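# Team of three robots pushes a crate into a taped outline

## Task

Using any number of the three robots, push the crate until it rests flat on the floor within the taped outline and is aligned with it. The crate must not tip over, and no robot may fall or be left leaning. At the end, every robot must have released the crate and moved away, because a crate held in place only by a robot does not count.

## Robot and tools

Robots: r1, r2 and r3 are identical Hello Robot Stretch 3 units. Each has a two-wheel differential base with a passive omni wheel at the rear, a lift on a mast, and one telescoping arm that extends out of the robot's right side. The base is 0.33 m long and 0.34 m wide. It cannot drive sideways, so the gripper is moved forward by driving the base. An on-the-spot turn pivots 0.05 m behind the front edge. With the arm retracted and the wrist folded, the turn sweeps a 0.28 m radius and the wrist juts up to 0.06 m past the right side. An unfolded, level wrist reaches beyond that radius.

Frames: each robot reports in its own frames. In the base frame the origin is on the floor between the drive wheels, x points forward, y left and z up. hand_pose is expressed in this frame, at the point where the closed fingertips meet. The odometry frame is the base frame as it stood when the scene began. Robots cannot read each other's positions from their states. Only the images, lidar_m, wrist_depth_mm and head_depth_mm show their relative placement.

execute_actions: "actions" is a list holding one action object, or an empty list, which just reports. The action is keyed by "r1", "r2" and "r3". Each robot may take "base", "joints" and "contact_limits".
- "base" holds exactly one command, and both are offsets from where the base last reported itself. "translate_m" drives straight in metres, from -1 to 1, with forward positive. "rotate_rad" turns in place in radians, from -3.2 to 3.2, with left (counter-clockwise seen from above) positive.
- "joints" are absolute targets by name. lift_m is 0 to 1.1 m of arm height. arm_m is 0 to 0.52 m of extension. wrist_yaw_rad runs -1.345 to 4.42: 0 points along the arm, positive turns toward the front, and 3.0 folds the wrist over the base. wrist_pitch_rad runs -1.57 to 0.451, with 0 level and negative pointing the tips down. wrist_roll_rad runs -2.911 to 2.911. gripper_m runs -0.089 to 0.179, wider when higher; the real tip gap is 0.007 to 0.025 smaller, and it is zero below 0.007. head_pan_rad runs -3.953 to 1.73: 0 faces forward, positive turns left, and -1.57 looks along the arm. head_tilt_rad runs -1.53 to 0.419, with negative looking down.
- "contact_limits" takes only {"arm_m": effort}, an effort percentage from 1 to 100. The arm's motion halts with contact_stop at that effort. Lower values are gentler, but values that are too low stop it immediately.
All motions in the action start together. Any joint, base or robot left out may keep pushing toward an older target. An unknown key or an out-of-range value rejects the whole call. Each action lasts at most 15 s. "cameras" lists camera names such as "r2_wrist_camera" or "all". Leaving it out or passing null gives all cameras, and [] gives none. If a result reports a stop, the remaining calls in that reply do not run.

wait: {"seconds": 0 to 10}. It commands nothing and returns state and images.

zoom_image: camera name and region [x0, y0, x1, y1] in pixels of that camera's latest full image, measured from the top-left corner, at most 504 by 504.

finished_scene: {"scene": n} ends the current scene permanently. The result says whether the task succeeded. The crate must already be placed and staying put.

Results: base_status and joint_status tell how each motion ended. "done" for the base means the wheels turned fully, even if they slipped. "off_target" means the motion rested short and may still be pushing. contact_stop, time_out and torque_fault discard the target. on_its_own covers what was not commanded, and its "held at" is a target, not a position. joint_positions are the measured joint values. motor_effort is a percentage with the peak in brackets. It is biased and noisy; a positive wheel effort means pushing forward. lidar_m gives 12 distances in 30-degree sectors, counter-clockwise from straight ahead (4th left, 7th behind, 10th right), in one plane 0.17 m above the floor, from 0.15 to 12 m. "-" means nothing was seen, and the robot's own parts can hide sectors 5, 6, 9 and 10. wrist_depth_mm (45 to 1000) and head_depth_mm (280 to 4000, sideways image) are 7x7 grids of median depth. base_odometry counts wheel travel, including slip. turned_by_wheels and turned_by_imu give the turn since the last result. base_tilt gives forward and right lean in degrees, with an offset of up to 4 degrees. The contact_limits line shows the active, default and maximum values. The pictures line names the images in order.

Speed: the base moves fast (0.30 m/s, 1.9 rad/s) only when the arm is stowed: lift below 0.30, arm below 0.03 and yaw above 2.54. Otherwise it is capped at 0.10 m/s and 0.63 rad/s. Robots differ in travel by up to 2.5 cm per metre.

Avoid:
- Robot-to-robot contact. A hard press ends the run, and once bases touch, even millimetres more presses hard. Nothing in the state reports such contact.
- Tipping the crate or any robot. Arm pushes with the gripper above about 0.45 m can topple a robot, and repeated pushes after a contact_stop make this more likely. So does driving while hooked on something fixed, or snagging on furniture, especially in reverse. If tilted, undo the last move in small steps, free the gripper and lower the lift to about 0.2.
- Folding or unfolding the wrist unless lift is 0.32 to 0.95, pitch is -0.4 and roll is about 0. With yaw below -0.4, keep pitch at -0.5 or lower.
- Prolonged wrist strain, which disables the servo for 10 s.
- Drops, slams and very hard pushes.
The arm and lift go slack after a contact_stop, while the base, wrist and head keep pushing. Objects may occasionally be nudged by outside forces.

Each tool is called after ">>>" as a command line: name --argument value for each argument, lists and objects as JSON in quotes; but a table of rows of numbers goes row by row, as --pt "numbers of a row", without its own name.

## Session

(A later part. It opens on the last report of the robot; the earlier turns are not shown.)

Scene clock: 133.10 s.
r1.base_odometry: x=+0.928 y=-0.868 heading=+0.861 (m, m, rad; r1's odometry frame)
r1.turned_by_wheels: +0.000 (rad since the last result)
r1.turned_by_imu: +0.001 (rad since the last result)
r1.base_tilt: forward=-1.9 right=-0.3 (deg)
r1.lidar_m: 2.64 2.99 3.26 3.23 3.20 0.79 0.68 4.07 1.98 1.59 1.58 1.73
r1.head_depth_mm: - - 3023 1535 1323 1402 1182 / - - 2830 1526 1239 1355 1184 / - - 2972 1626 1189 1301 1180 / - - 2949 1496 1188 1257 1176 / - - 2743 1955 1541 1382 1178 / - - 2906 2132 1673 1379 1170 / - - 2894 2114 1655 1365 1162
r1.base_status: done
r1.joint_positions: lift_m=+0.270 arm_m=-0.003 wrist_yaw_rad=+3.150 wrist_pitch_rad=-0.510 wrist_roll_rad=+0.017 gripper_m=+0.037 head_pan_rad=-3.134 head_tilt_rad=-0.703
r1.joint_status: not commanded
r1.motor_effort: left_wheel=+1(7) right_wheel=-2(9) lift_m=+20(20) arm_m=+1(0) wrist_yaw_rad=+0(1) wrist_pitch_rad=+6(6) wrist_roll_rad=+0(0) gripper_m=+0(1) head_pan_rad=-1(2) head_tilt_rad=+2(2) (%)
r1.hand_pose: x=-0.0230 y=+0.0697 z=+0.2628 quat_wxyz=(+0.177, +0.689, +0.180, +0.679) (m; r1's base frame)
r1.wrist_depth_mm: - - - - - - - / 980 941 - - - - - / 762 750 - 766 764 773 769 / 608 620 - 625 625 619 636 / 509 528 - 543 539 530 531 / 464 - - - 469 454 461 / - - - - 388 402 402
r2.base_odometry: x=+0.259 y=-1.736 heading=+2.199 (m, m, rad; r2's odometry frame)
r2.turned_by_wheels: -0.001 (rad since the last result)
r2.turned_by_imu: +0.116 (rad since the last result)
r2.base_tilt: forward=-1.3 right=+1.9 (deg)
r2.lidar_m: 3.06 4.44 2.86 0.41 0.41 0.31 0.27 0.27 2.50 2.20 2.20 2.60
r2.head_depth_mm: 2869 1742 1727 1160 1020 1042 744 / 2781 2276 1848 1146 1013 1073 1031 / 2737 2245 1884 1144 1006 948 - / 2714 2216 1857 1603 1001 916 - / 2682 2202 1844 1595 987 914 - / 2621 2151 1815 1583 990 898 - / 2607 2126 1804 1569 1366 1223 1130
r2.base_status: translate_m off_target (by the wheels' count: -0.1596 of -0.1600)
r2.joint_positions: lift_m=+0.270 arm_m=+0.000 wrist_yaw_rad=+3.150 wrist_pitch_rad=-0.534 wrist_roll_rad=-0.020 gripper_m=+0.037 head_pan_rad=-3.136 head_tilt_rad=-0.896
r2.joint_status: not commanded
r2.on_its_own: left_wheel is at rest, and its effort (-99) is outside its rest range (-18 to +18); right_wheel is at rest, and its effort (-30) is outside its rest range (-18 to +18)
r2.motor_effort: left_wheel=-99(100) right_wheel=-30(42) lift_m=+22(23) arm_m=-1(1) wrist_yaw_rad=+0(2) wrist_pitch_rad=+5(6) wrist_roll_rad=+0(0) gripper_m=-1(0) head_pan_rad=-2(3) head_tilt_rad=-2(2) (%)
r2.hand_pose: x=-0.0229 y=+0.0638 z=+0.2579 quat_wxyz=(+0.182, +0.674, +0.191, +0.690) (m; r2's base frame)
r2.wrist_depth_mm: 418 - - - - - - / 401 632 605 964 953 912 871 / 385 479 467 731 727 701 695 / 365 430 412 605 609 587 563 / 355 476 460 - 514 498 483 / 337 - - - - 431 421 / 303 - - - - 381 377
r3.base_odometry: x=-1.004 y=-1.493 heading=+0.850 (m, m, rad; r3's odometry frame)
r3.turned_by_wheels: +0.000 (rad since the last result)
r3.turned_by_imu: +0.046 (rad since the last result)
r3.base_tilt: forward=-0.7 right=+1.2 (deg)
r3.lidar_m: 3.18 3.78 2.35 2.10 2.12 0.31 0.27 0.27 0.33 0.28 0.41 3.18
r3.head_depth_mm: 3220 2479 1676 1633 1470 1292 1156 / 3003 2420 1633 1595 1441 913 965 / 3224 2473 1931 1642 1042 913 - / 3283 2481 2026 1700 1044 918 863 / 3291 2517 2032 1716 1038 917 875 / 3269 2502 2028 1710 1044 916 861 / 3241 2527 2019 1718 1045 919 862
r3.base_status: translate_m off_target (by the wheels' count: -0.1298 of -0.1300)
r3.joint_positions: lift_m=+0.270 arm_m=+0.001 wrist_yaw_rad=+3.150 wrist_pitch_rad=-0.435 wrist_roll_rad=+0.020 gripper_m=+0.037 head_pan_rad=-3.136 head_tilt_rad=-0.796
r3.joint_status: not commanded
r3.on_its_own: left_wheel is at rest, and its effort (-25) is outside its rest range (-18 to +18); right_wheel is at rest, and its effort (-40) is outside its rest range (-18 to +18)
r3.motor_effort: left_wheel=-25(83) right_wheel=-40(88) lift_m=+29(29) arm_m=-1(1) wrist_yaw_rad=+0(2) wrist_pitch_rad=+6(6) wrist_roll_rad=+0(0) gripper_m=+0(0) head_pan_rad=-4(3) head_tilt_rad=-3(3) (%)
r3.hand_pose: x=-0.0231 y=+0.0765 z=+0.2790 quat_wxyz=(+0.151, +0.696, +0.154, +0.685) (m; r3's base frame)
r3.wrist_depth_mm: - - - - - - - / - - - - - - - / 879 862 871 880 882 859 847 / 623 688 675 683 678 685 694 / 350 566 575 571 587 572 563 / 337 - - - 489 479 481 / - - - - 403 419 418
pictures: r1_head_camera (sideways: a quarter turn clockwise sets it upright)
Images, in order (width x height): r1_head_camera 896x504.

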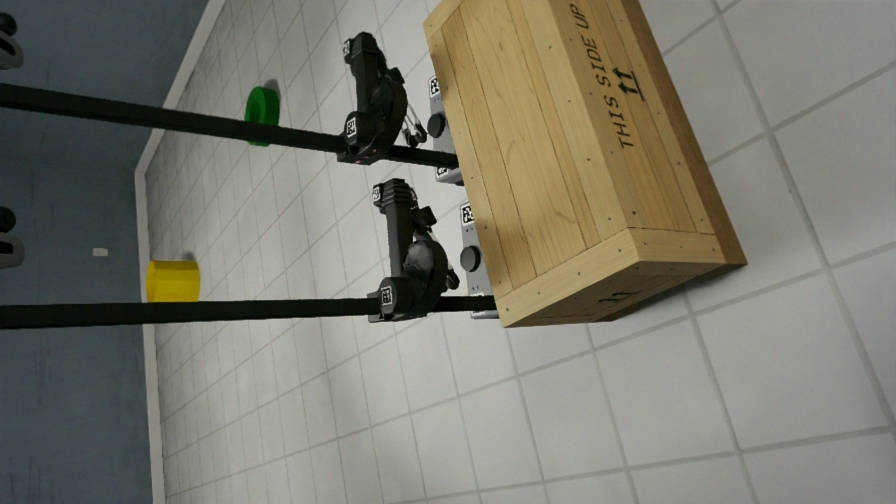

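>>> execute_actions --actions '[{"r3":{"base":{"translate_m":0.3}},"r2":{"base":{"translate_m":0.01}},"r1":{"base":{"rotate_rad":-0.40}}}]' --cameras '[]'

>>> execute_actions --actions '[{"r1":{"base":{"translate_m":-0.47},"joints":{"head_tilt_rad":-0.9}},"r2":{"base":{"rotate_rad":-0.1}}}]' --cameras '[]'

>>> execute_actions --actions '[{"r1":{"base":{"rotate_rad":0.59}}}]' --cameras '["r1_head_camera","r3_head_camera"]'

Scene clock: 141.80 s.
r1.base_odometry: x=+0.928 y=-0.868 heading=+0.461 (m, m, rad; r1's odometry frame)
r1.turned_by_wheels: -0.400 (rad since the last result)
r1.turned_by_imu: -0.399 (rad since the last result)
r1.base_tilt: forward=-1.9 right=-0.3 (deg)
r1.lidar_m: 1.84 2.99 2.98 3.49 3.20 3.20 0.73 0.68 3.11 1.82 1.58 1.58
r1.head_depth_mm: 2974 3241 3008 2166 1693 1404 1184 / 3271 3581 2950 2163 1695 1397 1185 / 3551 3825 2993 1518 1594 1397 1189 / 3903 - 2969 1514 1346 1389 1178 / - - 2918 1502 1225 1316 1177 / - - 2760 1824 1176 1176 1165 / - - 2892 1797 1212 1323 1165
r1.base_status: done
r1.joint_positions: lift_m=+0.270 arm_m=-0.003 wrist_yaw_rad=+3.150 wrist_pitch_rad=-0.510 wrist_roll_rad=+0.017 gripper_m=+0.037 head_pan_rad=-3.134 head_tilt_rad=-0.703
r1.joint_status: not commanded
r1.motor_effort: left_wheel=+2(7) right_wheel=-2(8) lift_m=+20(19) arm_m=+1(1) wrist_yaw_rad=-1(0) wrist_pitch_rad=+6(6) wrist_roll_rad=+0(0) gripper_m=+0(0) head_pan_rad=-1(2) head_tilt_rad=+1(2) (%)
r1.hand_pose: x=-0.0230 y=+0.0697 z=+0.2628 quat_wxyz=(+0.177, +0.689, +0.180, +0.679) (m; r1's base frame)
r1.wrist_depth_mm: - - - - - - - / 996 984 - - - - - / 737 760 - 755 765 768 778 / 636 621 - 617 618 615 632 / 528 521 - 542 546 528 530 / 464 - - - 468 455 456 / - - - - 388 401 402
r2.base_odometry: x=+0.253 y=-1.728 heading=+2.199 (m, m, rad; r2's odometry frame)
r2.turned_by_wheels: +0.000 (rad since the last result)
r2.turned_by_imu: -0.001 (rad since the last result)
r2.base_tilt: forward=-1.3 right=+1.9 (deg)
r2.lidar_m: 3.04 4.44 0.44 0.56 0.55 0.33 0.28 0.28 2.49 2.20 2.20 2.60
r2.head_depth_mm: 2856 1684 1744 1162 1018 1237 1199 / 2832 2277 1800 1150 1012 1145 1177 / 2748 2230 1879 1142 1005 973 - / 2712 2203 1858 1599 997 919 - / 2668 2176 1829 1601 992 916 - / 2657 2152 1834 1587 981 904 - / 2620 2120 1808 1559 1362 1239 1141
r2.base_status: done
r2.joint_positions: lift_m=+0.270 arm_m=+0.000 wrist_yaw_rad=+3.150 wrist_pitch_rad=-0.534 wrist_roll_rad=-0.020 gripper_m=+0.037 head_pan_rad=-3.136 head_tilt_rad=-0.896
r2.joint_status: not commanded
r2.motor_effort: left_wheel=+0(84) right_wheel=+0(24) lift_m=+23(22) arm_m=-1(1) wrist_yaw_rad=+0(0) wrist_pitch_rad=+5(6) wrist_roll_rad=+0(0) gripper_m=+0(1) head_pan_rad=-3(2) head_tilt_rad=-2(2) (%)
r2.hand_pose: x=-0.0229 y=+0.0638 z=+0.2579 quat_wxyz=(+0.182, +0.674, +0.191, +0.690) (m; r2's base frame)
r2.wrist_depth_mm: 439 - - - - - - / 418 717 - 596 554 863 892 / 395 663 797 456 436 429 687 / 374 598 642 451 411 412 570 / 368 519 559 - 472 474 486 / 351 - - - - 433 423 / 314 - - - - 380 373
r3.base_odometry: x=-0.806 y=-1.268 heading=+0.850 (m, m, rad; r3's odometry frame)
r3.turned_by_wheels: +0.000 (rad since the last result)
r3.turned_by_imu: +0.001 (rad since the last result)
r3.base_tilt: forward=-0.7 right=+1.2 (deg)
r3.lidar_m: 2.90 3.85 2.39 2.16 2.17 0.64 0.57 0.57 0.37 2.59 2.59 3.10
r3.head_depth_mm: 3190 2332 1966 1706 1469 1301 1152 / 3089 2251 1829 1655 1143 1289 1190 / 3078 2274 1856 1202 1103 1275 - / 3218 2485 2050 1209 1082 1268 1198 / 3251 2513 2018 1208 1089 1254 1170 / 3287 2533 2040 1210 1063 1237 1126 / 3317 2517 2022 1216 1051 791 971
r3.base_status: done
r3.joint_positions: lift_m=+0.270 arm_m=+0.001 wrist_yaw_rad=+3.150 wrist_pitch_rad=-0.435 wrist_roll_rad=+0.020 gripper_m=+0.037 head_pan_rad=-3.136 head_tilt_rad=-0.796
r3.joint_status: not commanded
r3.motor_effort: left_wheel=-1(18) right_wheel=+3(28) lift_m=+29(29) arm_m=-1(1) wrist_yaw_rad=+0(0) wrist_pitch_rad=+6(6) wrist_roll_rad=+0(0) gripper_m=+0(1) head_pan_rad=-3(3) head_tilt_rad=-3(3) (%)
r3.hand_pose: x=-0.0231 y=+0.0765 z=+0.2790 quat_wxyz=(+0.151, +0.696, +0.154, +0.685) (m; r3's base frame)
r3.wrist_depth_mm: - - - - - - - / - - - - - - - / 858 872 901 866 856 869 883 / 669 693 697 684 691 679 683 / 568 554 572 560 593 558 570 / 477 - - - 495 480 480 / - - - - 404 416 417
pictures: none
No camera images: the call's "cameras" was empty. Leave "cameras" out to get every camera's image.

Scene clock: 145.00 s.
r1.base_odometry: x=+0.507 y=-1.077 heading=+0.462 (m, m, rad; r1's odometry frame)
r1.turned_by_wheels: +0.000 (rad since the last result)
r1.turned_by_imu: +0.000 (rad since the last result)
r1.base_tilt: forward=-2.0 right=-0.5 (deg)
r1.lidar_m: 2.22 3.34 3.32 3.30 2.86 0.61 0.34 0.29 0.29 2.21 1.91 1.91
r1.head_depth_mm: 2755 2843 2154 1757 1478 1271 1141 / 2981 2835 2161 1756 1405 1271 1139 / 3244 2812 2145 1223 1110 1271 - / 3542 2777 2148 1221 1031 1194 - / 3684 2772 1942 1215 1025 927 1117 / 3852 2743 1221 1484 1022 888 915 / 3421 2495 2034 1544 1012 883 813
r1.base_status: done
r1.joint_positions: lift_m=+0.270 arm_m=-0.003 wrist_yaw_rad=+3.150 wrist_pitch_rad=-0.510 wrist_roll_rad=+0.017 gripper_m=+0.037 head_pan_rad=-3.134 head_tilt_rad=-0.890
r1.joint_status: all done
r1.motor_effort: left_wheel=+3(7) right_wheel=-2(10) lift_m=+19(20) arm_m=+0(0) wrist_yaw_rad=-1(0) wrist_pitch_rad=+6(6) wrist_roll_rad=+0(0) gripper_m=+0(1) head_pan_rad=-2(2) head_tilt_rad=-4(19) (%)
r1.hand_pose: x=-0.0230 y=+0.0697 z=+0.2628 quat_wxyz=(+0.177, +0.689, +0.180, +0.679) (m; r1's base frame)
r1.wrist_depth_mm: - - - - - - - / 979 994 - - - - - / 767 739 - 750 763 772 772 / 617 617 - 628 618 632 630 / 522 535 - 541 546 528 529 / 463 - - - 464 451 454 / - - - - 395 408 402
r2.base_odometry: x=+0.253 y=-1.728 heading=+2.099 (m, m, rad; r2's odometry frame)
r2.turned_by_wheels: -0.100 (rad since the last result)
r2.turned_by_imu: -0.102 (rad since the last result)
r2.base_tilt: forward=-1.3 right=+1.8 (deg)
r2.lidar_m: 3.05 4.42 0.44 0.45 0.68 0.35 0.28 0.28 2.65 2.21 2.20 2.46
r2.head_depth_mm: 2850 2294 1833 1166 1039 1266 1197 / 2786 2271 1552 1145 1013 1229 1173 / 2583 1262 1456 1141 1003 1090 - / 2656 2195 1838 1130 992 933 - / 2704 2167 1833 1591 992 929 - / 2636 2165 1816 1575 979 901 - / 2623 2126 1806 1560 1006 1185 1130
r2.base_status: done
r2.joint_positions: lift_m=+0.270 arm_m=+0.000 wrist_yaw_rad=+3.150 wrist_pitch_rad=-0.534 wrist_roll_rad=-0.020 gripper_m=+0.037 head_pan_rad=-3.136 head_tilt_rad=-0.896
r2.joint_status: not commanded
r2.motor_effort: left_wheel=+2(13) right_wheel=-2(6) lift_m=+23(23) arm_m=-1(1) wrist_yaw_rad=+1(0) wrist_pitch_rad=+6(5) wrist_roll_rad=+0(0) gripper_m=+1(0) head_pan_rad=-2(2) head_tilt_rad=-1(1) (%)
r2.hand_pose: x=-0.0229 y=+0.0638 z=+0.2579 quat_wxyz=(+0.182, +0.674, +0.191, +0.690) (m; r2's base frame)
r2.wrist_depth_mm: 558 - - - - - - / 511 - - 588 548 901 866 / 467 773 790 451 437 645 686 / 430 636 640 432 420 539 570 / 411 545 557 - 479 487 487 / 381 - - - - 435 421 / 336 - - - - 381 380
r3.base_odometry: x=-0.806 y=-1.268 heading=+0.850 (m, m, rad; r3's odometry frame)
r3.turned_by_wheels: +0.000 (rad since the last result)
r3.turned_by_imu: +0.000 (rad since the last result)
r3.base_tilt: forward=-0.7 right=+1.3 (deg)
r3.lidar_m: 2.90 3.83 2.39 2.16 2.17 0.64 0.56 0.57 0.36 2.58 2.60 3.12
r3.head_depth_mm: 3269 2472 2001 1693 1469 1291 1149 / 3192 2476 1978 1661 1139 1293 1185 / 3212 2462 1644 1201 1105 1271 - / 3092 2423 1622 1210 1079 1277 1192 / 3123 2511 1936 1210 1088 1253 1177 / 3288 2510 2024 1204 1062 1236 1100 / 3258 2490 2029 1210 1054 769 953
r3.base_status: not commanded
r3.joint_positions: lift_m=+0.270 arm_m=+0.001 wrist_yaw_rad=+3.150 wrist_pitch_rad=-0.435 wrist_roll_rad=+0.020 gripper_m=+0.037 head_pan_rad=-3.136 head_tilt_rad=-0.796
r3.joint_status: not commanded
r3.motor_effort: left_wheel=-1(1) right_wheel=+3(3) lift_m=+29(29) arm_m=+0(1) wrist_yaw_rad=+0(0) wrist_pitch_rad=+6(6) wrist_roll_rad=+0(0) gripper_m=+0(1) head_pan_rad=-3(3) head_tilt_rad=-3(3) (%)
r3.hand_pose: x=-0.0231 y=+0.0765 z=+0.2790 quat_wxyz=(+0.151, +0.696, +0.154, +0.685) (m; r3's base frame)
r3.wrist_depth_mm: - - - - - - - / - - - - - - - / 867 854 880 883 866 862 866 / 669 678 693 677 690 692 686 / 561 549 571 566 583 568 562 / 477 - - - 492 478 479 / - - - - 399 415 419
pictures: none
No camera images: the call's "cameras" was empty. Leave "cameras" out to get every camera's image.

Scene clock: 146.50 s.
r1.base_odometry: x=+0.507 y=-1.077 heading=+1.051 (m, m, rad; r1's odometry frame)
r1.turned_by_wheels: +0.590 (rad since the last result)
r1.turned_by_imu: +0.592 (rad since the last result)
r1.base_tilt: forward=-2.1 right=-0.4 (deg)
r1.lidar_m: 3.33 3.35 3.19 2.86 0.55 0.33 0.29 0.29 2.13 1.91 1.92 2.31
r1.head_depth_mm: 3587 2689 2153 1386 1041 976 1144 / - 2806 1215 1456 1037 952 1127 / 3781 2811 2007 1656 1027 928 - / 3915 2796 1664 1561 1030 910 - / 3553 2610 1682 1638 1029 886 1018 / 3856 2766 2117 1718 1424 1228 1122 / 3813 2740 2094 1717 1448 1257 1100
r1.base_status: done
r1.joint_positions: lift_m=+0.270 arm_m=-0.003 wrist_yaw_rad=+3.150 wrist_pitch_rad=-0.510 wrist_roll_rad=+0.017 gripper_m=+0.037 head_pan_rad=-3.134 head_tilt_rad=-0.890
r1.joint_status: not commanded
r1.motor_effort: left_wheel=-1(5) right_wheel=+3(10) lift_m=+20(19) arm_m=+0(1) wrist_yaw_rad=-1(0) wrist_pitch_rad=+6(6) wrist_roll_rad=+0(0) gripper_m=+1(1) head_pan_rad=-1(1) head_tilt_rad=-3(4) (%)
r1.hand_pose: x=-0.0230 y=+0.0697 z=+0.2628 quat_wxyz=(+0.177, +0.689, +0.180, +0.679) (m; r1's base frame)
r1.wrist_depth_mm: 533 - - - - - - / 504 907 - - - - - / 477 732 - 754 771 770 772 / 462 615 - 620 616 630 629 / 442 527 - 546 543 526 527 / 404 - - - 466 455 453 / - - - - 390 406 402
r2.base_odometry: x=+0.253 y=-1.728 heading=+2.099 (m, m, rad; r2's odometry frame)
r2.turned_by_wheels: +0.000 (rad since the last result)
r2.turned_by_imu: +0.000 (rad since the last result)
r2.base_tilt: forward=-1.2 right=+1.8 (deg)
r2.lidar_m: 3.06 4.43 0.44 0.45 0.68 0.35 0.28 0.28 2.65 2.20 2.20 2.46
r2.head_depth_mm: 2831 2297 1820 1167 1040 1263 1199 / 2565 2264 1221 1153 1012 1226 1178 / 2764 2106 1435 1142 1005 1092 - / 2772 2216 1849 1133 998 931 - / 2694 2184 1851 1588 991 928 - / 2651 2149 1811 1594 985 904 - / 2619 2148 1794 1562 1007 1186 1133
r2.base_status: not commanded
r2.joint_positions: lift_m=+0.270 arm_m=+0.000 wrist_yaw_rad=+3.150 wrist_pitch_rad=-0.534 wrist_roll_rad=-0.020 gripper_m=+0.037 head_pan_rad=-3.136 head_tilt_rad=-0.896
r2.joint_status: not commanded
r2.motor_effort: left_wheel=+1(2) right_wheel=-1(2) lift_m=+23(23) arm_m=-1(1) wrist_yaw_rad=+1(0) wrist_pitch_rad=+6(5) wrist_roll_rad=+0(0) gripper_m=+1(1) head_pan_rad=-3(2) head_tilt_rad=-1(1) (%)
r2.hand_pose: x=-0.0229 y=+0.0638 z=+0.2579 quat_wxyz=(+0.182, +0.674, +0.191, +0.690) (m; r2's base frame)
r2.wrist_depth_mm: 558 - - - - - - / 515 - - 594 548 910 879 / 473 787 790 453 434 654 701 / 434 625 633 430 424 537 565 / 404 540 558 - 485 492 486 / 377 - - - - 435 424 / 337 - - - - 381 373
r3.base_odometry: x=-0.806 y=-1.268 heading=+0.850 (m, m, rad; r3's odometry frame)
r3.turned_by_wheels: +0.000 (rad since the last result)
r3.turned_by_imu: +0.000 (rad since the last result)
r3.base_tilt: forward=-0.7 right=+1.2 (deg)
r3.lidar_m: 2.91 3.84 2.39 2.16 2.17 0.64 0.56 0.57 0.36 2.58 2.59 3.12
r3.head_depth_mm: 3194 2469 2021 1703 1461 1293 1158 / 3214 2481 1969 1658 1144 1288 1184 / 3249 2486 1648 1204 1104 1277 - / 3111 2409 1286 1208 1082 1278 1191 / 3101 2484 1963 1208 1080 1258 1172 / 3238 2489 2018 1206 1064 1231 1098 / 3270 2509 2046 1208 1049 767 954
r3.base_status: not commanded
r3.joint_positions: lift_m=+0.270 arm_m=+0.001 wrist_yaw_rad=+3.150 wrist_pitch_rad=-0.435 wrist_roll_rad=+0.020 gripper_m=+0.037 head_pan_rad=-3.136 head_tilt_rad=-0.796
r3.joint_status: not commanded
r3.motor_effort: left_wheel=+0(0) right_wheel=+3(3) lift_m=+29(29) arm_m=+0(1) wrist_yaw_rad=+0(0) wrist_pitch_rad=+6(6) wrist_roll_rad=+0(1) gripper_m=-1(0) head_pan_rad=-4(3) head_tilt_rad=-4(3) (%)
r3.hand_pose: x=-0.0231 y=+0.0765 z=+0.2790 quat_wxyz=(+0.151, +0.696, +0.154, +0.685) (m; r3's base frame)
r3.wrist_depth_mm: - - - - - - - / - - - - - - - / 874 868 861 885 875 879 889 / 701 678 685 666 690 675 678 / 560 561 567 572 578 567 572 / 475 - - - 497 480 480 / - - - - 408 417 415
pictures: r1_head_camera (sideways: a quarter turn clockwise sets it upright), r3_head_camera (sideways: a quarter turn clockwise sets it upright)
Images, in order (width x height): r1_head_camera 896x504, r3_head_camera 896x504.

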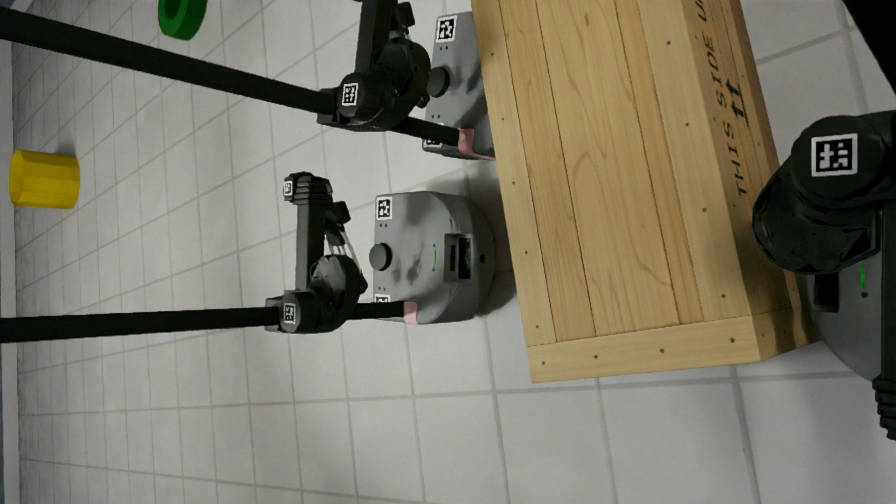

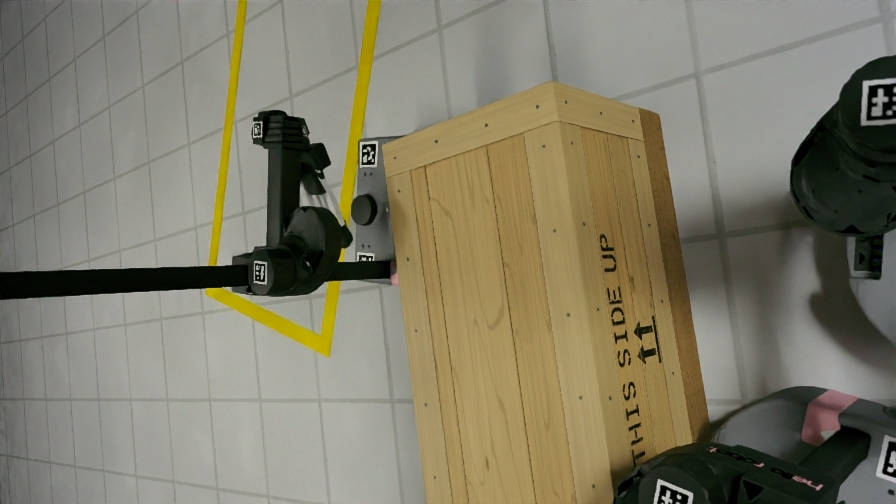

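>>> execute_actions --actions '[{"r1":{"base":{"translate_m":-0.27}},"r2":{"base":{"translate_m":-0.27}},"r3":{"base":{"translate_m":0.15}}}]' --cameras '["r1_head_camera","r3_head_camera","r2_head_camera"]'

Scene clock: 151.07 s.
r1.base_odometry: x=+0.374 y=-1.312 heading=+1.051 (m, m, rad; r1's odometry frame)
r1.turned_by_wheels: +0.000 (rad since the last result)
r1.turned_by_imu: +0.208 (rad since the last result)
r1.base_tilt: forward=-1.8 right=-0.4 (deg)
r1.lidar_m: 3.57 3.74 2.94 0.37 0.27 0.26 0.28 2.65 1.99 1.92 2.01 2.77
r1.head_depth_mm: 3567 2851 2138 1764 1291 895 803 / 3958 2797 2169 1587 1037 897 813 / 3512 2543 1237 1494 1028 889 - / 3946 2726 2119 1744 1049 906 - / 3853 2726 2115 1723 1456 1183 1143 / 3874 2733 2109 1714 1448 1253 1117 / 3783 2692 2091 1702 1440 1247 1101
r1.base_status: translate_m off_target (by the wheels' count: -0.2696 of -0.2700)
r1.joint_positions: lift_m=+0.270 arm_m=-0.003 wrist_yaw_rad=+3.150 wrist_pitch_rad=-0.510 wrist_roll_rad=+0.017 gripper_m=+0.037 head_pan_rad=-3.135 head_tilt_rad=-0.893
r1.joint_status: not commanded
r1.on_its_own: left_wheel is at rest, and its effort (-35) is outside its rest range (-18 to +18); right_wheel is at rest, and its effort (-54) is outside its rest range (-18 to +18)
r1.motor_effort: left_wheel=-35(41) right_wheel=-54(88) lift_m=+20(20) arm_m=-1(0) wrist_yaw_rad=+0(3) wrist_pitch_rad=+6(6) wrist_roll_rad=+0(0) gripper_m=+1(0) head_pan_rad=-2(1) head_tilt_rad=-3(5) (%)
r1.hand_pose: x=-0.0231 y=+0.0696 z=+0.2627 quat_wxyz=(+0.177, +0.689, +0.180, +0.679) (m; r1's base frame)
r1.wrist_depth_mm: 220 261 - 506 - - - / 231 279 - 546 - - - / 244 296 - 609 760 778 784 / 252 312 - 613 621 629 623 / 263 321 - 542 542 531 528 / 268 - - - 469 457 459 / - - - - 392 401 399
r2.base_odometry: x=+0.389 y=-1.961 heading=+2.099 (m, m, rad; r2's odometry frame)
r2.turned_by_wheels: +0.000 (rad since the last result)
r2.turned_by_imu: +0.389 (rad since the last result)
r2.base_tilt: forward=-1.0 right=+1.9 (deg)
r2.lidar_m: 3.11 0.56 0.64 0.35 0.27 0.26 0.28 0.40 2.25 2.20 2.33 3.13
r2.head_depth_mm: 2824 2290 1909 1656 1022 909 845 / 2831 2261 1905 1642 1011 901 838 / 2796 2221 1887 1623 1004 907 - / 2719 2213 1867 1566 1002 913 - / 2687 2191 1830 1595 991 1054 - / 2624 2178 1828 1583 1386 1224 - / 2620 2134 1797 1567 1381 1241 1141
r2.base_status: translate_m off_target (by the wheels' count: -0.2695 of -0.2700)
r2.joint_positions: lift_m=+0.270 arm_m=+0.000 wrist_yaw_rad=+3.150 wrist_pitch_rad=-0.534 wrist_roll_rad=-0.020 gripper_m=+0.037 head_pan_rad=-3.136 head_tilt_rad=-0.896
r2.joint_status: not commanded
r2.on_its_own: left_wheel is at rest, and its effort (-89) is outside its rest range (-18 to +18); right_wheel is at rest, and its effort (-49) is outside its rest range (-18 to +18)
r2.motor_effort: left_wheel=-89(100) right_wheel=-49(53) lift_m=+22(23) arm_m=-1(1) wrist_yaw_rad=+0(1) wrist_pitch_rad=+6(6) wrist_roll_rad=+0(0) gripper_m=+0(1) head_pan_rad=-2(2) head_tilt_rad=-1(1) (%)
r2.hand_pose: x=-0.0231 y=+0.0638 z=+0.2579 quat_wxyz=(+0.182, +0.674, +0.192, +0.690) (m; r2's base frame)
r2.wrist_depth_mm: 206 244 - 432 - - - / 217 258 303 486 939 910 517 / 226 273 331 553 735 542 410 / 237 288 361 585 606 514 375 / 249 304 385 - 522 490 401 / 257 - - - - 432 422 / 263 - - - - 381 374
r3.base_odometry: x=-0.707 y=-1.155 heading=+0.850 (m, m, rad; r3's odometry frame)
r3.turned_by_wheels: +0.000 (rad since the last result)
r3.turned_by_imu: +0.000 (rad since the last result)
r3.base_tilt: forward=-0.7 right=+1.2 (deg)
r3.lidar_m: 2.75 3.90 2.42 2.19 2.19 2.66 0.50 0.57 0.56 2.55 2.57 3.07
r3.head_depth_mm: 3179 2492 2024 1693 1462 1294 1153 / 3258 2485 1907 1595 1425 1295 1191 / 3228 2488 1278 1197 1038 1228 - / 2985 2356 1251 1208 1060 1256 1190 / 3240 2495 2018 1211 1108 1275 1178 / 3234 2506 2036 1205 1165 1217 1163 / 3246 2507 2044 1211 919 1116 1156
r3.base_status: done
r3.joint_positions: lift_m=+0.270 arm_m=+0.001 wrist_yaw_rad=+3.150 wrist_pitch_rad=-0.435 wrist_roll_rad=+0.020 gripper_m=+0.037 head_pan_rad=-3.136 head_tilt_rad=-0.796
r3.joint_status: not commanded
r3.motor_effort: left_wheel=-1(7) right_wheel=+3(12) lift_m=+29(29) arm_m=-1(0) wrist_yaw_rad=-1(0) wrist_pitch_rad=+6(6) wrist_roll_rad=+0(0) gripper_m=+0(1) head_pan_rad=-3(3) head_tilt_rad=-2(3) (%)
r3.hand_pose: x=-0.0231 y=+0.0765 z=+0.2790 quat_wxyz=(+0.151, +0.696, +0.154, +0.685) (m; r3's base frame)
r3.wrist_depth_mm: - - - - - - - / - - - - - - - / 860 836 861 864 879 900 872 / 695 685 693 682 690 690 699 / 565 563 580 558 582 563 565 / 477 - - - 493 481 479 / - - - - 402 420 418
pictures: r1_head_camera (sideways: a quarter turn clockwise sets it upright), r2_head_camera (sideways: a quarter turn clockwise sets it upright), r3_head_camera (sideways: a quarter turn clockwise sets it upright)
Images, in order (width x height): r1_head_camera 896x504, r2_head_camera 896x504, r3_head_camera 896x504.

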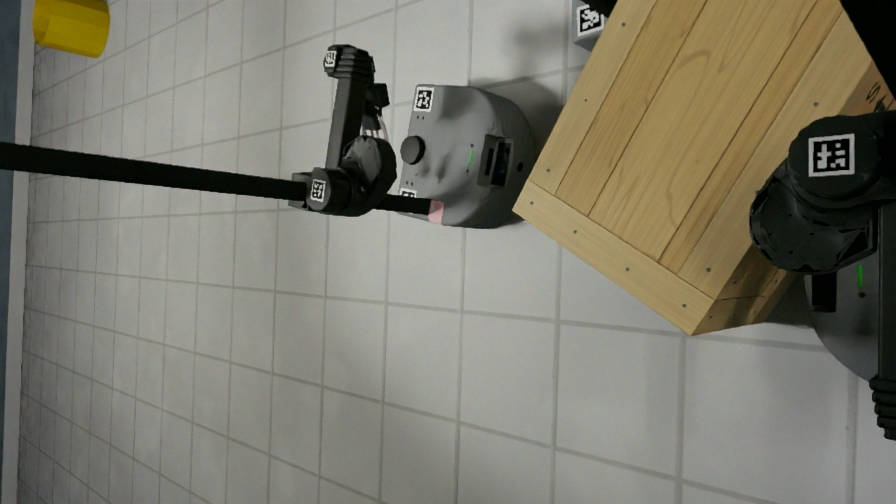

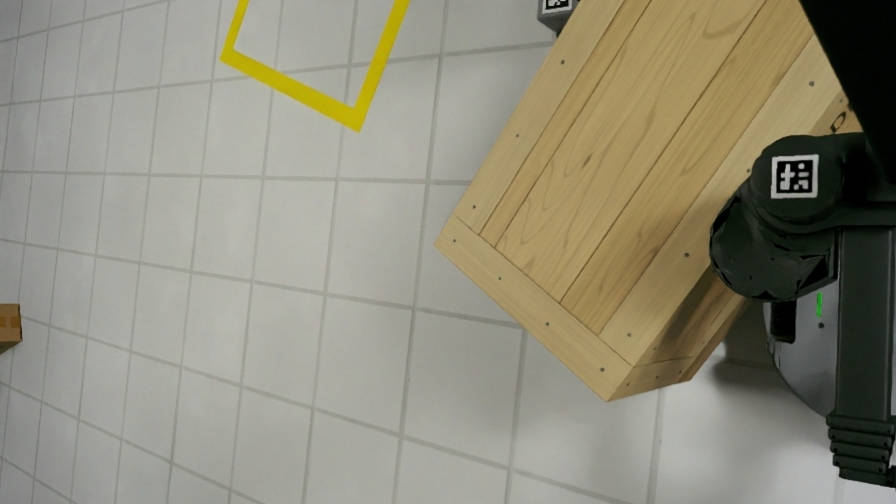

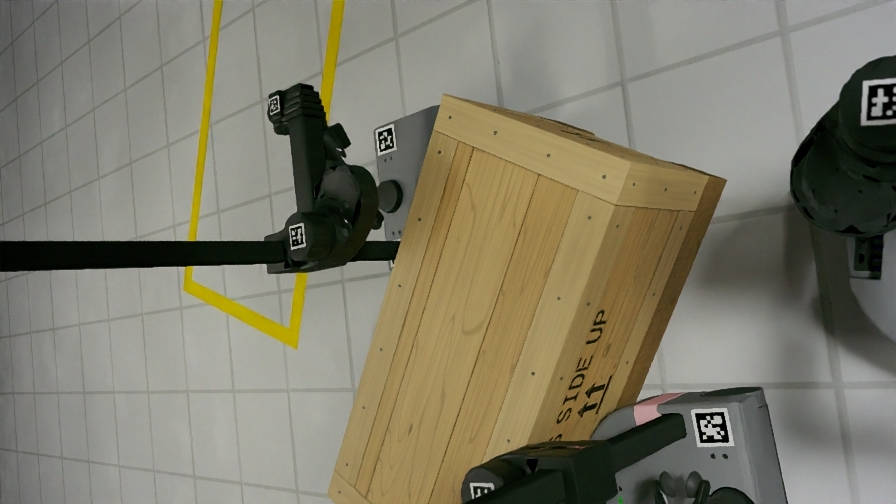

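>>> execute_actions --actions '[{"r1":{"base":{"translate_m":0.08}},"r2":{"base":{"translate_m":0.05}},"r3":{"base":{"rotate_rad":0.78}}}]' --cameras '[]'

>>> execute_actions --actions '[{"r1":{"base":{"rotate_rad":0.42}},"r2":{"base":{"rotate_rad":0.9}}}]' --cameras '[]'

>>> execute_actions --actions '[{"r1":{"base":{"translate_m":0.6}},"r2":{"base":{"translate_m":-0.3}},"r3":{"base":{"translate_m":-0.36}}}]' --cameras '["r3_head_camera"]'

Scene clock: 166.00 s.
r1.base_odometry: x=+0.413 y=-1.242 heading=+1.051 (m, m, rad; r1's odometry frame)
r1.turned_by_wheels: +0.000 (rad since the last result)
r1.turned_by_imu: +0.001 (rad since the last result)
r1.base_tilt: forward=-1.9 right=-0.4 (deg)
r1.lidar_m: 3.49 3.67 2.95 0.46 0.34 0.33 0.35 2.69 1.99 1.93 2.00 2.77
r1.head_depth_mm: 3601 2800 2119 1717 1039 896 828 / 3411 2570 1360 1557 1035 894 910 / 3899 2790 1926 1551 1029 906 - / 3902 2770 2141 1733 1021 944 - / 3903 2741 2092 1721 1459 1208 1151 / 3809 2745 2087 1704 1455 1258 1118 / 3787 2683 2100 1708 1439 1251 1100
r1.base_status: done
r1.joint_positions: lift_m=+0.270 arm_m=-0.003 wrist_yaw_rad=+3.150 wrist_pitch_rad=-0.510 wrist_roll_rad=+0.017 gripper_m=+0.037 head_pan_rad=-3.135 head_tilt_rad=-0.893
r1.joint_status: not commanded
r1.motor_effort: left_wheel=+1(28) right_wheel=+0(46) lift_m=+20(19) arm_m=+1(1) wrist_yaw_rad=-2(0) wrist_pitch_rad=+6(6) wrist_roll_rad=+0(0) gripper_m=-1(1) head_pan_rad=-2(1) head_tilt_rad=-2(3) (%)
r1.hand_pose: x=-0.0231 y=+0.0696 z=+0.2627 quat_wxyz=(+0.177, +0.689, +0.180, +0.679) (m; r1's base frame)
r1.wrist_depth_mm: 276 327 - - - - - / 288 347 - 911 - - - / 300 372 - 707 754 759 775 / 316 388 - 618 631 622 624 / 327 408 - 541 547 532 527 / 333 - - - 471 458 458 / - - - - 393 405 405
r2.base_odometry: x=+0.364 y=-1.918 heading=+2.099 (m, m, rad; r2's odometry frame)
r2.turned_by_wheels: +0.000 (rad since the last result)
r2.turned_by_imu: -0.001 (rad since the last result)
r2.base_tilt: forward=-1.2 right=+1.7 (deg)
r2.lidar_m: 3.04 0.53 0.50 0.40 0.31 0.30 0.32 0.46 2.26 2.20 2.33 3.07
r2.head_depth_mm: 2842 2308 1917 1658 1018 908 843 / 2771 2243 1885 1635 1012 903 891 / 2759 2231 1887 1137 1012 906 - / 2706 2198 1840 1130 996 931 - / 2693 2179 1843 1588 992 1199 - / 2636 2161 1819 1575 1370 1237 - / 2640 2120 1796 1563 1386 1245 1135
r2.base_status: done
r2.joint_positions: lift_m=+0.270 arm_m=+0.000 wrist_yaw_rad=+3.150 wrist_pitch_rad=-0.534 wrist_roll_rad=-0.020 gripper_m=+0.037 head_pan_rad=-3.136 head_tilt_rad=-0.896
r2.joint_status: not commanded
r2.motor_effort: left_wheel=+0(75) right_wheel=+0(43) lift_m=+23(23) arm_m=-1(1) wrist_yaw_rad=-1(0) wrist_pitch_rad=+6(6) wrist_roll_rad=+0(0) gripper_m=+0(1) head_pan_rad=-3(2) head_tilt_rad=-2(1) (%)
r2.hand_pose: x=-0.0231 y=+0.0638 z=+0.2579 quat_wxyz=(+0.182, +0.674, +0.192, +0.690) (m; r2's base frame)
r2.wrist_depth_mm: 239 282 - 503 - - 438 / 252 297 349 559 951 914 467 / 262 315 386 632 743 458 407 / 275 336 417 611 594 424 361 / 287 351 445 - 518 437 349 / 301 - - - - 423 344 / 302 - - - - 382 371
r3.base_odometry: x=-0.707 y=-1.155 heading=+1.630 (m, m, rad; r3's odometry frame)
r3.turned_by_wheels: +0.780 (rad since the last result)
r3.turned_by_imu: +0.765 (rad since the last result)
r3.base_tilt: forward=-0.7 right=+1.2 (deg)
r3.lidar_m: 2.92 2.24 2.19 2.31 0.50 0.52 0.52 2.62 2.56 2.70 2.75 4.01
r3.head_depth_mm: 475 2415 2026 1199 1065 1142 1152 / 2973 547 635 922 1194 1272 1194 / 3197 2514 2010 1261 1010 1178 - / 3217 2493 2023 1698 1244 1193 1196 / 3237 2488 2016 1679 1223 1277 1178 / 3055 2512 2038 1719 1448 1299 1162 / 2840 2524 2035 1710 1480 1302 1164
r3.base_status: done
r3.joint_positions: lift_m=+0.270 arm_m=+0.001 wrist_yaw_rad=+3.150 wrist_pitch_rad=-0.435 wrist_roll_rad=+0.020 gripper_m=+0.037 head_pan_rad=-3.136 head_tilt_rad=-0.796
r3.joint_status: not commanded
r3.motor_effort: left_wheel=-1(8) right_wheel=+4(13) lift_m=+29(28) arm_m=-1(1) wrist_yaw_rad=+0(0) wrist_pitch_rad=+6(6) wrist_roll_rad=+0(0) gripper_m=+0(1) head_pan_rad=-3(3) head_tilt_rad=-3(4) (%)
r3.hand_pose: x=-0.0231 y=+0.0764 z=+0.2790 quat_wxyz=(+0.151, +0.696, +0.154, +0.685) (m; r3's base frame)
r3.wrist_depth_mm: 406 443 - - - - - / 433 476 - - - - - / 463 503 887 888 913 886 877 / 508 567 671 689 687 684 685 / 534 566 580 570 588 565 566 / 487 - - - 486 488 471 / - - - - 407 417 416
pictures: none
No camera images: the call's "cameras" was empty. Leave "cameras" out to get every camera's image.

Scene clock: 167.87 s.
r1.base_odometry: x=+0.413 y=-1.242 heading=+1.471 (m, m, rad; r1's odometry frame)
r1.turned_by_wheels: +0.420 (rad since the last result)
r1.turned_by_imu: +0.422 (rad since the last result)
r1.base_tilt: forward=-2.0 right=-0.5 (deg)
r1.lidar_m: 3.56 3.07 0.51 0.35 0.33 0.34 0.44 2.06 1.92 1.96 2.51 3.48
r1.head_depth_mm: - 2783 2177 1760 1035 895 805 / 3991 2774 2159 1761 1038 893 893 / 3957 2784 2149 1725 1464 968 - / 3751 2782 2128 1728 1464 1264 - / 3343 2722 2090 1727 1457 1259 1142 / 2806 2697 2082 1724 1441 1251 1116 / 2459 2562 2087 1706 1447 1251 1107
r1.base_status: done
r1.joint_positions: lift_m=+0.270 arm_m=-0.003 wrist_yaw_rad=+3.150 wrist_pitch_rad=-0.510 wrist_roll_rad=+0.017 gripper_m=+0.037 head_pan_rad=-3.135 head_tilt_rad=-0.893
r1.joint_status: not commanded
r1.motor_effort: left_wheel=-1(6) right_wheel=+3(9) lift_m=+20(20) arm_m=+0(0) wrist_yaw_rad=-1(0) wrist_pitch_rad=+6(6) wrist_roll_rad=+0(0) gripper_m=+1(0) head_pan_rad=-2(1) head_tilt_rad=-4(3) (%)
r1.hand_pose: x=-0.0231 y=+0.0696 z=+0.2627 quat_wxyz=(+0.177, +0.689, +0.180, +0.679) (m; r1's base frame)
r1.wrist_depth_mm: 268 293 - 412 505 - - / 282 318 - 453 570 - - / 301 341 - 499 658 774 764 / 326 371 - 570 623 628 628 / 346 403 - 542 540 521 533 / 368 - - - 471 460 461 / - - - - 391 404 409
r2.base_odometry: x=+0.364 y=-1.918 heading=+2.998 (m, m, rad; r2's odometry frame)
r2.turned_by_wheels: +0.900 (rad since the last result)
r2.turned_by_imu: +0.910 (rad since the last result)
r2.base_tilt: forward=-1.0 right=+1.9 (deg)
r2.lidar_m: 0.50 0.47 0.32 0.30 0.31 0.40 2.36 2.20 2.24 2.88 3.07 0.53
r2.head_depth_mm: 2843 2294 1921 1639 1455 909 843 / 2825 2251 1890 1642 1442 1017 1020 / 2664 2229 1866 1625 1420 1296 - / 2557 2198 1855 1613 1412 1297 - / 2458 2188 1835 1591 1409 1262 - / 2309 2167 1830 1579 1389 1241 - / 2214 2115 1814 1577 1385 1236 1140
r2.base_status: done
r2.joint_positions: lift_m=+0.270 arm_m=+0.000 wrist_yaw_rad=+3.150 wrist_pitch_rad=-0.534 wrist_roll_rad=-0.020 gripper_m=+0.037 head_pan_rad=-3.136 head_tilt_rad=-0.896
r2.joint_status: not commanded
r2.motor_effort: left_wheel=-3(13) right_wheel=+2(7) lift_m=+23(23) arm_m=-1(1) wrist_yaw_rad=+0(1) wrist_pitch_rad=+6(6) wrist_roll_rad=+0(0) gripper_m=+1(0) head_pan_rad=-2(3) head_tilt_rad=-2(1) (%)
r2.hand_pose: x=-0.0231 y=+0.0638 z=+0.2579 quat_wxyz=(+0.182, +0.674, +0.192, +0.690) (m; r2's base frame)
r2.wrist_depth_mm: 310 313 - 324 329 334 339 / 342 347 356 357 365 370 378 / 379 384 392 404 408 421 423 / 441 440 448 455 472 483 488 / 552 504 505 - 511 495 485 / 478 - - - - 435 419 / 415 - - - - 385 376
r3.base_odometry: x=-0.707 y=-1.155 heading=+1.630 (m, m, rad; r3's odometry frame)
r3.turned_by_wheels: +0.000 (rad since the last result)
r3.turned_by_imu: +0.000 (rad since the last result)
r3.base_tilt: forward=-0.7 right=+1.2 (deg)
r3.lidar_m: 2.92 2.24 2.18 2.31 0.50 0.53 0.52 2.61 2.56 2.70 2.76 4.00
r3.head_depth_mm: 3188 2479 2027 1199 1064 1134 1150 / 3114 2484 2012 1233 1264 1293 1195 / 608 687 811 980 1380 1246 - / 3236 2514 2028 1029 1264 1227 1193 / 3273 2459 2030 1707 1046 1192 1178 / 3100 2491 2047 1732 972 1301 1159 / 2892 2508 2042 1714 1473 1291 1161
r3.base_status: not commanded
r3.joint_positions: lift_m=+0.270 arm_m=+0.001 wrist_yaw_rad=+3.150 wrist_pitch_rad=-0.435 wrist_roll_rad=+0.020 gripper_m=+0.037 head_pan_rad=-3.136 head_tilt_rad=-0.796
r3.joint_status: not commanded
r3.motor_effort: left_wheel=-1(1) right_wheel=+5(4) lift_m=+29(28) arm_m=-1(1) wrist_yaw_rad=+0(0) wrist_pitch_rad=+6(6) wrist_roll_rad=+0(0) gripper_m=-1(1) head_pan_rad=-3(3) head_tilt_rad=-3(3) (%)
r3.hand_pose: x=-0.0231 y=+0.0764 z=+0.2790 quat_wxyz=(+0.151, +0.696, +0.154, +0.685) (m; r3's base frame)
r3.wrist_depth_mm: 407 443 - - - - - / 427 472 - - - - - / 470 517 891 875 896 885 884 / 506 564 660 690 686 678 676 / 545 565 572 554 584 562 568 / 476 - - - 495 474 480 / - - - - 402 412 417
pictures: none
No camera images: the call's "cameras" was empty. Leave "cameras" out to get every camera's image.

Scene clock: 171.57 s.
r1.base_odometry: x=+0.473 y=-0.645 heading=+1.471 (m, m, rad; r1's odometry frame)
r1.turned_by_wheels: +0.000 (rad since the last result)
r1.turned_by_imu: +0.002 (rad since the last result)
r1.base_tilt: forward=-2.0 right=-0.4 (deg)
r1.lidar_m: 3.00 2.77 2.59 2.64 0.68 0.69 0.89 2.33 2.18 2.22 2.85 2.94
r1.head_depth_mm: - 2817 2146 1245 1111 1221 1145 / 3976 2827 2170 1238 1309 1268 1130 / - 2779 2136 1337 1433 1265 - / 3903 2775 2138 1676 1462 1256 - / 3684 2731 2102 1730 1453 1263 1145 / 3259 2706 2109 1717 1449 1255 1124 / 2806 2728 2099 1718 1443 1252 1106
r1.base_status: done
r1.joint_positions: lift_m=+0.270 arm_m=-0.003 wrist_yaw_rad=+3.150 wrist_pitch_rad=-0.510 wrist_roll_rad=+0.017 gripper_m=+0.037 head_pan_rad=-3.135 head_tilt_rad=-0.893
r1.joint_status: not commanded
r1.motor_effort: left_wheel=-1(5) right_wheel=+3(11) lift_m=+19(20) arm_m=+0(0) wrist_yaw_rad=+0(1) wrist_pitch_rad=+6(6) wrist_roll_rad=+0(0) gripper_m=+1(0) head_pan_rad=-2(2) head_tilt_rad=-4(2) (%)
r1.hand_pose: x=-0.0231 y=+0.0696 z=+0.2627 quat_wxyz=(+0.177, +0.689, +0.180, +0.679) (m; r1's base frame)
r1.wrist_depth_mm: 518 989 - - - - - / 561 905 - - - - - / 594 696 - 750 775 768 761 / 601 616 - 613 625 641 622 / 519 519 - 547 547 532 525 / 467 - - - 468 457 457 / - - - - 395 406 404
r2.base_odometry: x=+0.661 y=-1.961 heading=+2.998 (m, m, rad; r2's odometry frame)
r2.turned_by_wheels: +0.000 (rad since the last result)
r2.turned_by_imu: -0.001 (rad since the last result)
r2.base_tilt: forward=-1.2 right=+1.6 (deg)
r2.lidar_m: 0.47 0.43 0.29 0.28 0.28 3.07 2.10 1.96 1.99 2.57 3.20 4.36
r2.head_depth_mm: 2737 2313 1917 1645 1448 1294 1200 / 2600 2290 1903 1636 1440 1283 1177 / 2500 2232 1875 1620 1423 1288 - / 2354 2215 1880 1595 1418 1295 - / 2178 2199 1830 1597 1415 1259 - / 2053 2136 1820 1585 1391 1250 - / 1941 2088 1816 1561 1386 1239 1143
r2.base_status: done
r2.joint_positions: lift_m=+0.270 arm_m=+0.000 wrist_yaw_rad=+3.150 wrist_pitch_rad=-0.534 wrist_roll_rad=-0.020 gripper_m=+0.037 head_pan_rad=-3.136 head_tilt_rad=-0.896
r2.joint_status: not commanded
r2.motor_effort: left_wheel=-3(15) right_wheel=+2(4) lift_m=+22(22) arm_m=-1(1) wrist_yaw_rad=+0(1) wrist_pitch_rad=+6(5) wrist_roll_rad=+0(0) gripper_m=+0(0) head_pan_rad=-2(2) head_tilt_rad=-1(1) (%)
r2.hand_pose: x=-0.0231 y=+0.0638 z=+0.2579 quat_wxyz=(+0.182, +0.674, +0.192, +0.690) (m; r2's base frame)
r2.wrist_depth_mm: - - - 299 301 305 315 / - - - 332 339 346 349 / 856 807 799 373 380 391 398 / 676 650 628 427 432 442 456 / 564 556 555 - 493 488 481 / 478 - - - - 432 422 / 421 - - - - 379 366
r3.base_odometry: x=-0.686 y=-1.514 heading=+1.630 (m, m, rad; r3's odometry frame)
r3.turned_by_wheels: +0.000 (rad since the last result)
r3.turned_by_imu: -0.002 (rad since the last result)
r3.base_tilt: forward=-0.7 right=+1.2 (deg)
r3.lidar_m: 3.18 2.44 2.39 0.34 0.34 0.36 0.52 0.46 2.36 2.49 2.98 3.11
r3.head_depth_mm: 3203 2487 2019 1694 1036 914 865 / 3213 2475 2020 1697 1036 979 1090 / 3190 2498 2031 1711 1137 1254 - / 3083 2319 1924 1632 1242 1220 1188 / 528 2338 1969 992 1240 1143 1183 / 2893 2495 2034 1714 974 1111 1159 / 2638 2480 2042 1710 933 1229 1158
r3.base_status: done
r3.joint_positions: lift_m=+0.270 arm_m=+0.001 wrist_yaw_rad=+3.150 wrist_pitch_rad=-0.435 wrist_roll_rad=+0.020 gripper_m=+0.037 head_pan_rad=-3.136 head_tilt_rad=-0.796
r3.joint_status: not commanded
r3.motor_effort: left_wheel=-1(9) right_wheel=+4(10) lift_m=+29(29) arm_m=-1(1) wrist_yaw_rad=-1(0) wrist_pitch_rad=+6(6) wrist_roll_rad=+0(0) gripper_m=+0(1) head_pan_rad=-3(4) head_tilt_rad=-3(3) (%)
r3.hand_pose: x=-0.0231 y=+0.0764 z=+0.2790 quat_wxyz=(+0.151, +0.696, +0.154, +0.685) (m; r3's base frame)
r3.wrist_depth_mm: 280 304 322 374 416 - - / 302 328 351 412 - - - / 324 355 385 455 795 865 872 / 354 391 425 515 671 686 685 / 383 430 469 552 577 566 568 / 423 - - - 499 477 475 / - - - - 405 418 417
pictures: r3_head_camera (sideways: a quarter turn clockwise sets it upright)
Images, in order (width x height): r3_head_camera 896x504.

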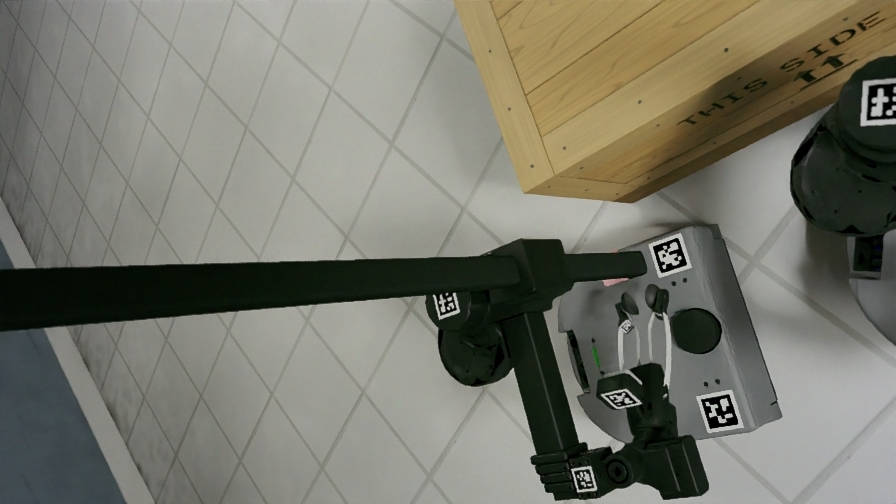

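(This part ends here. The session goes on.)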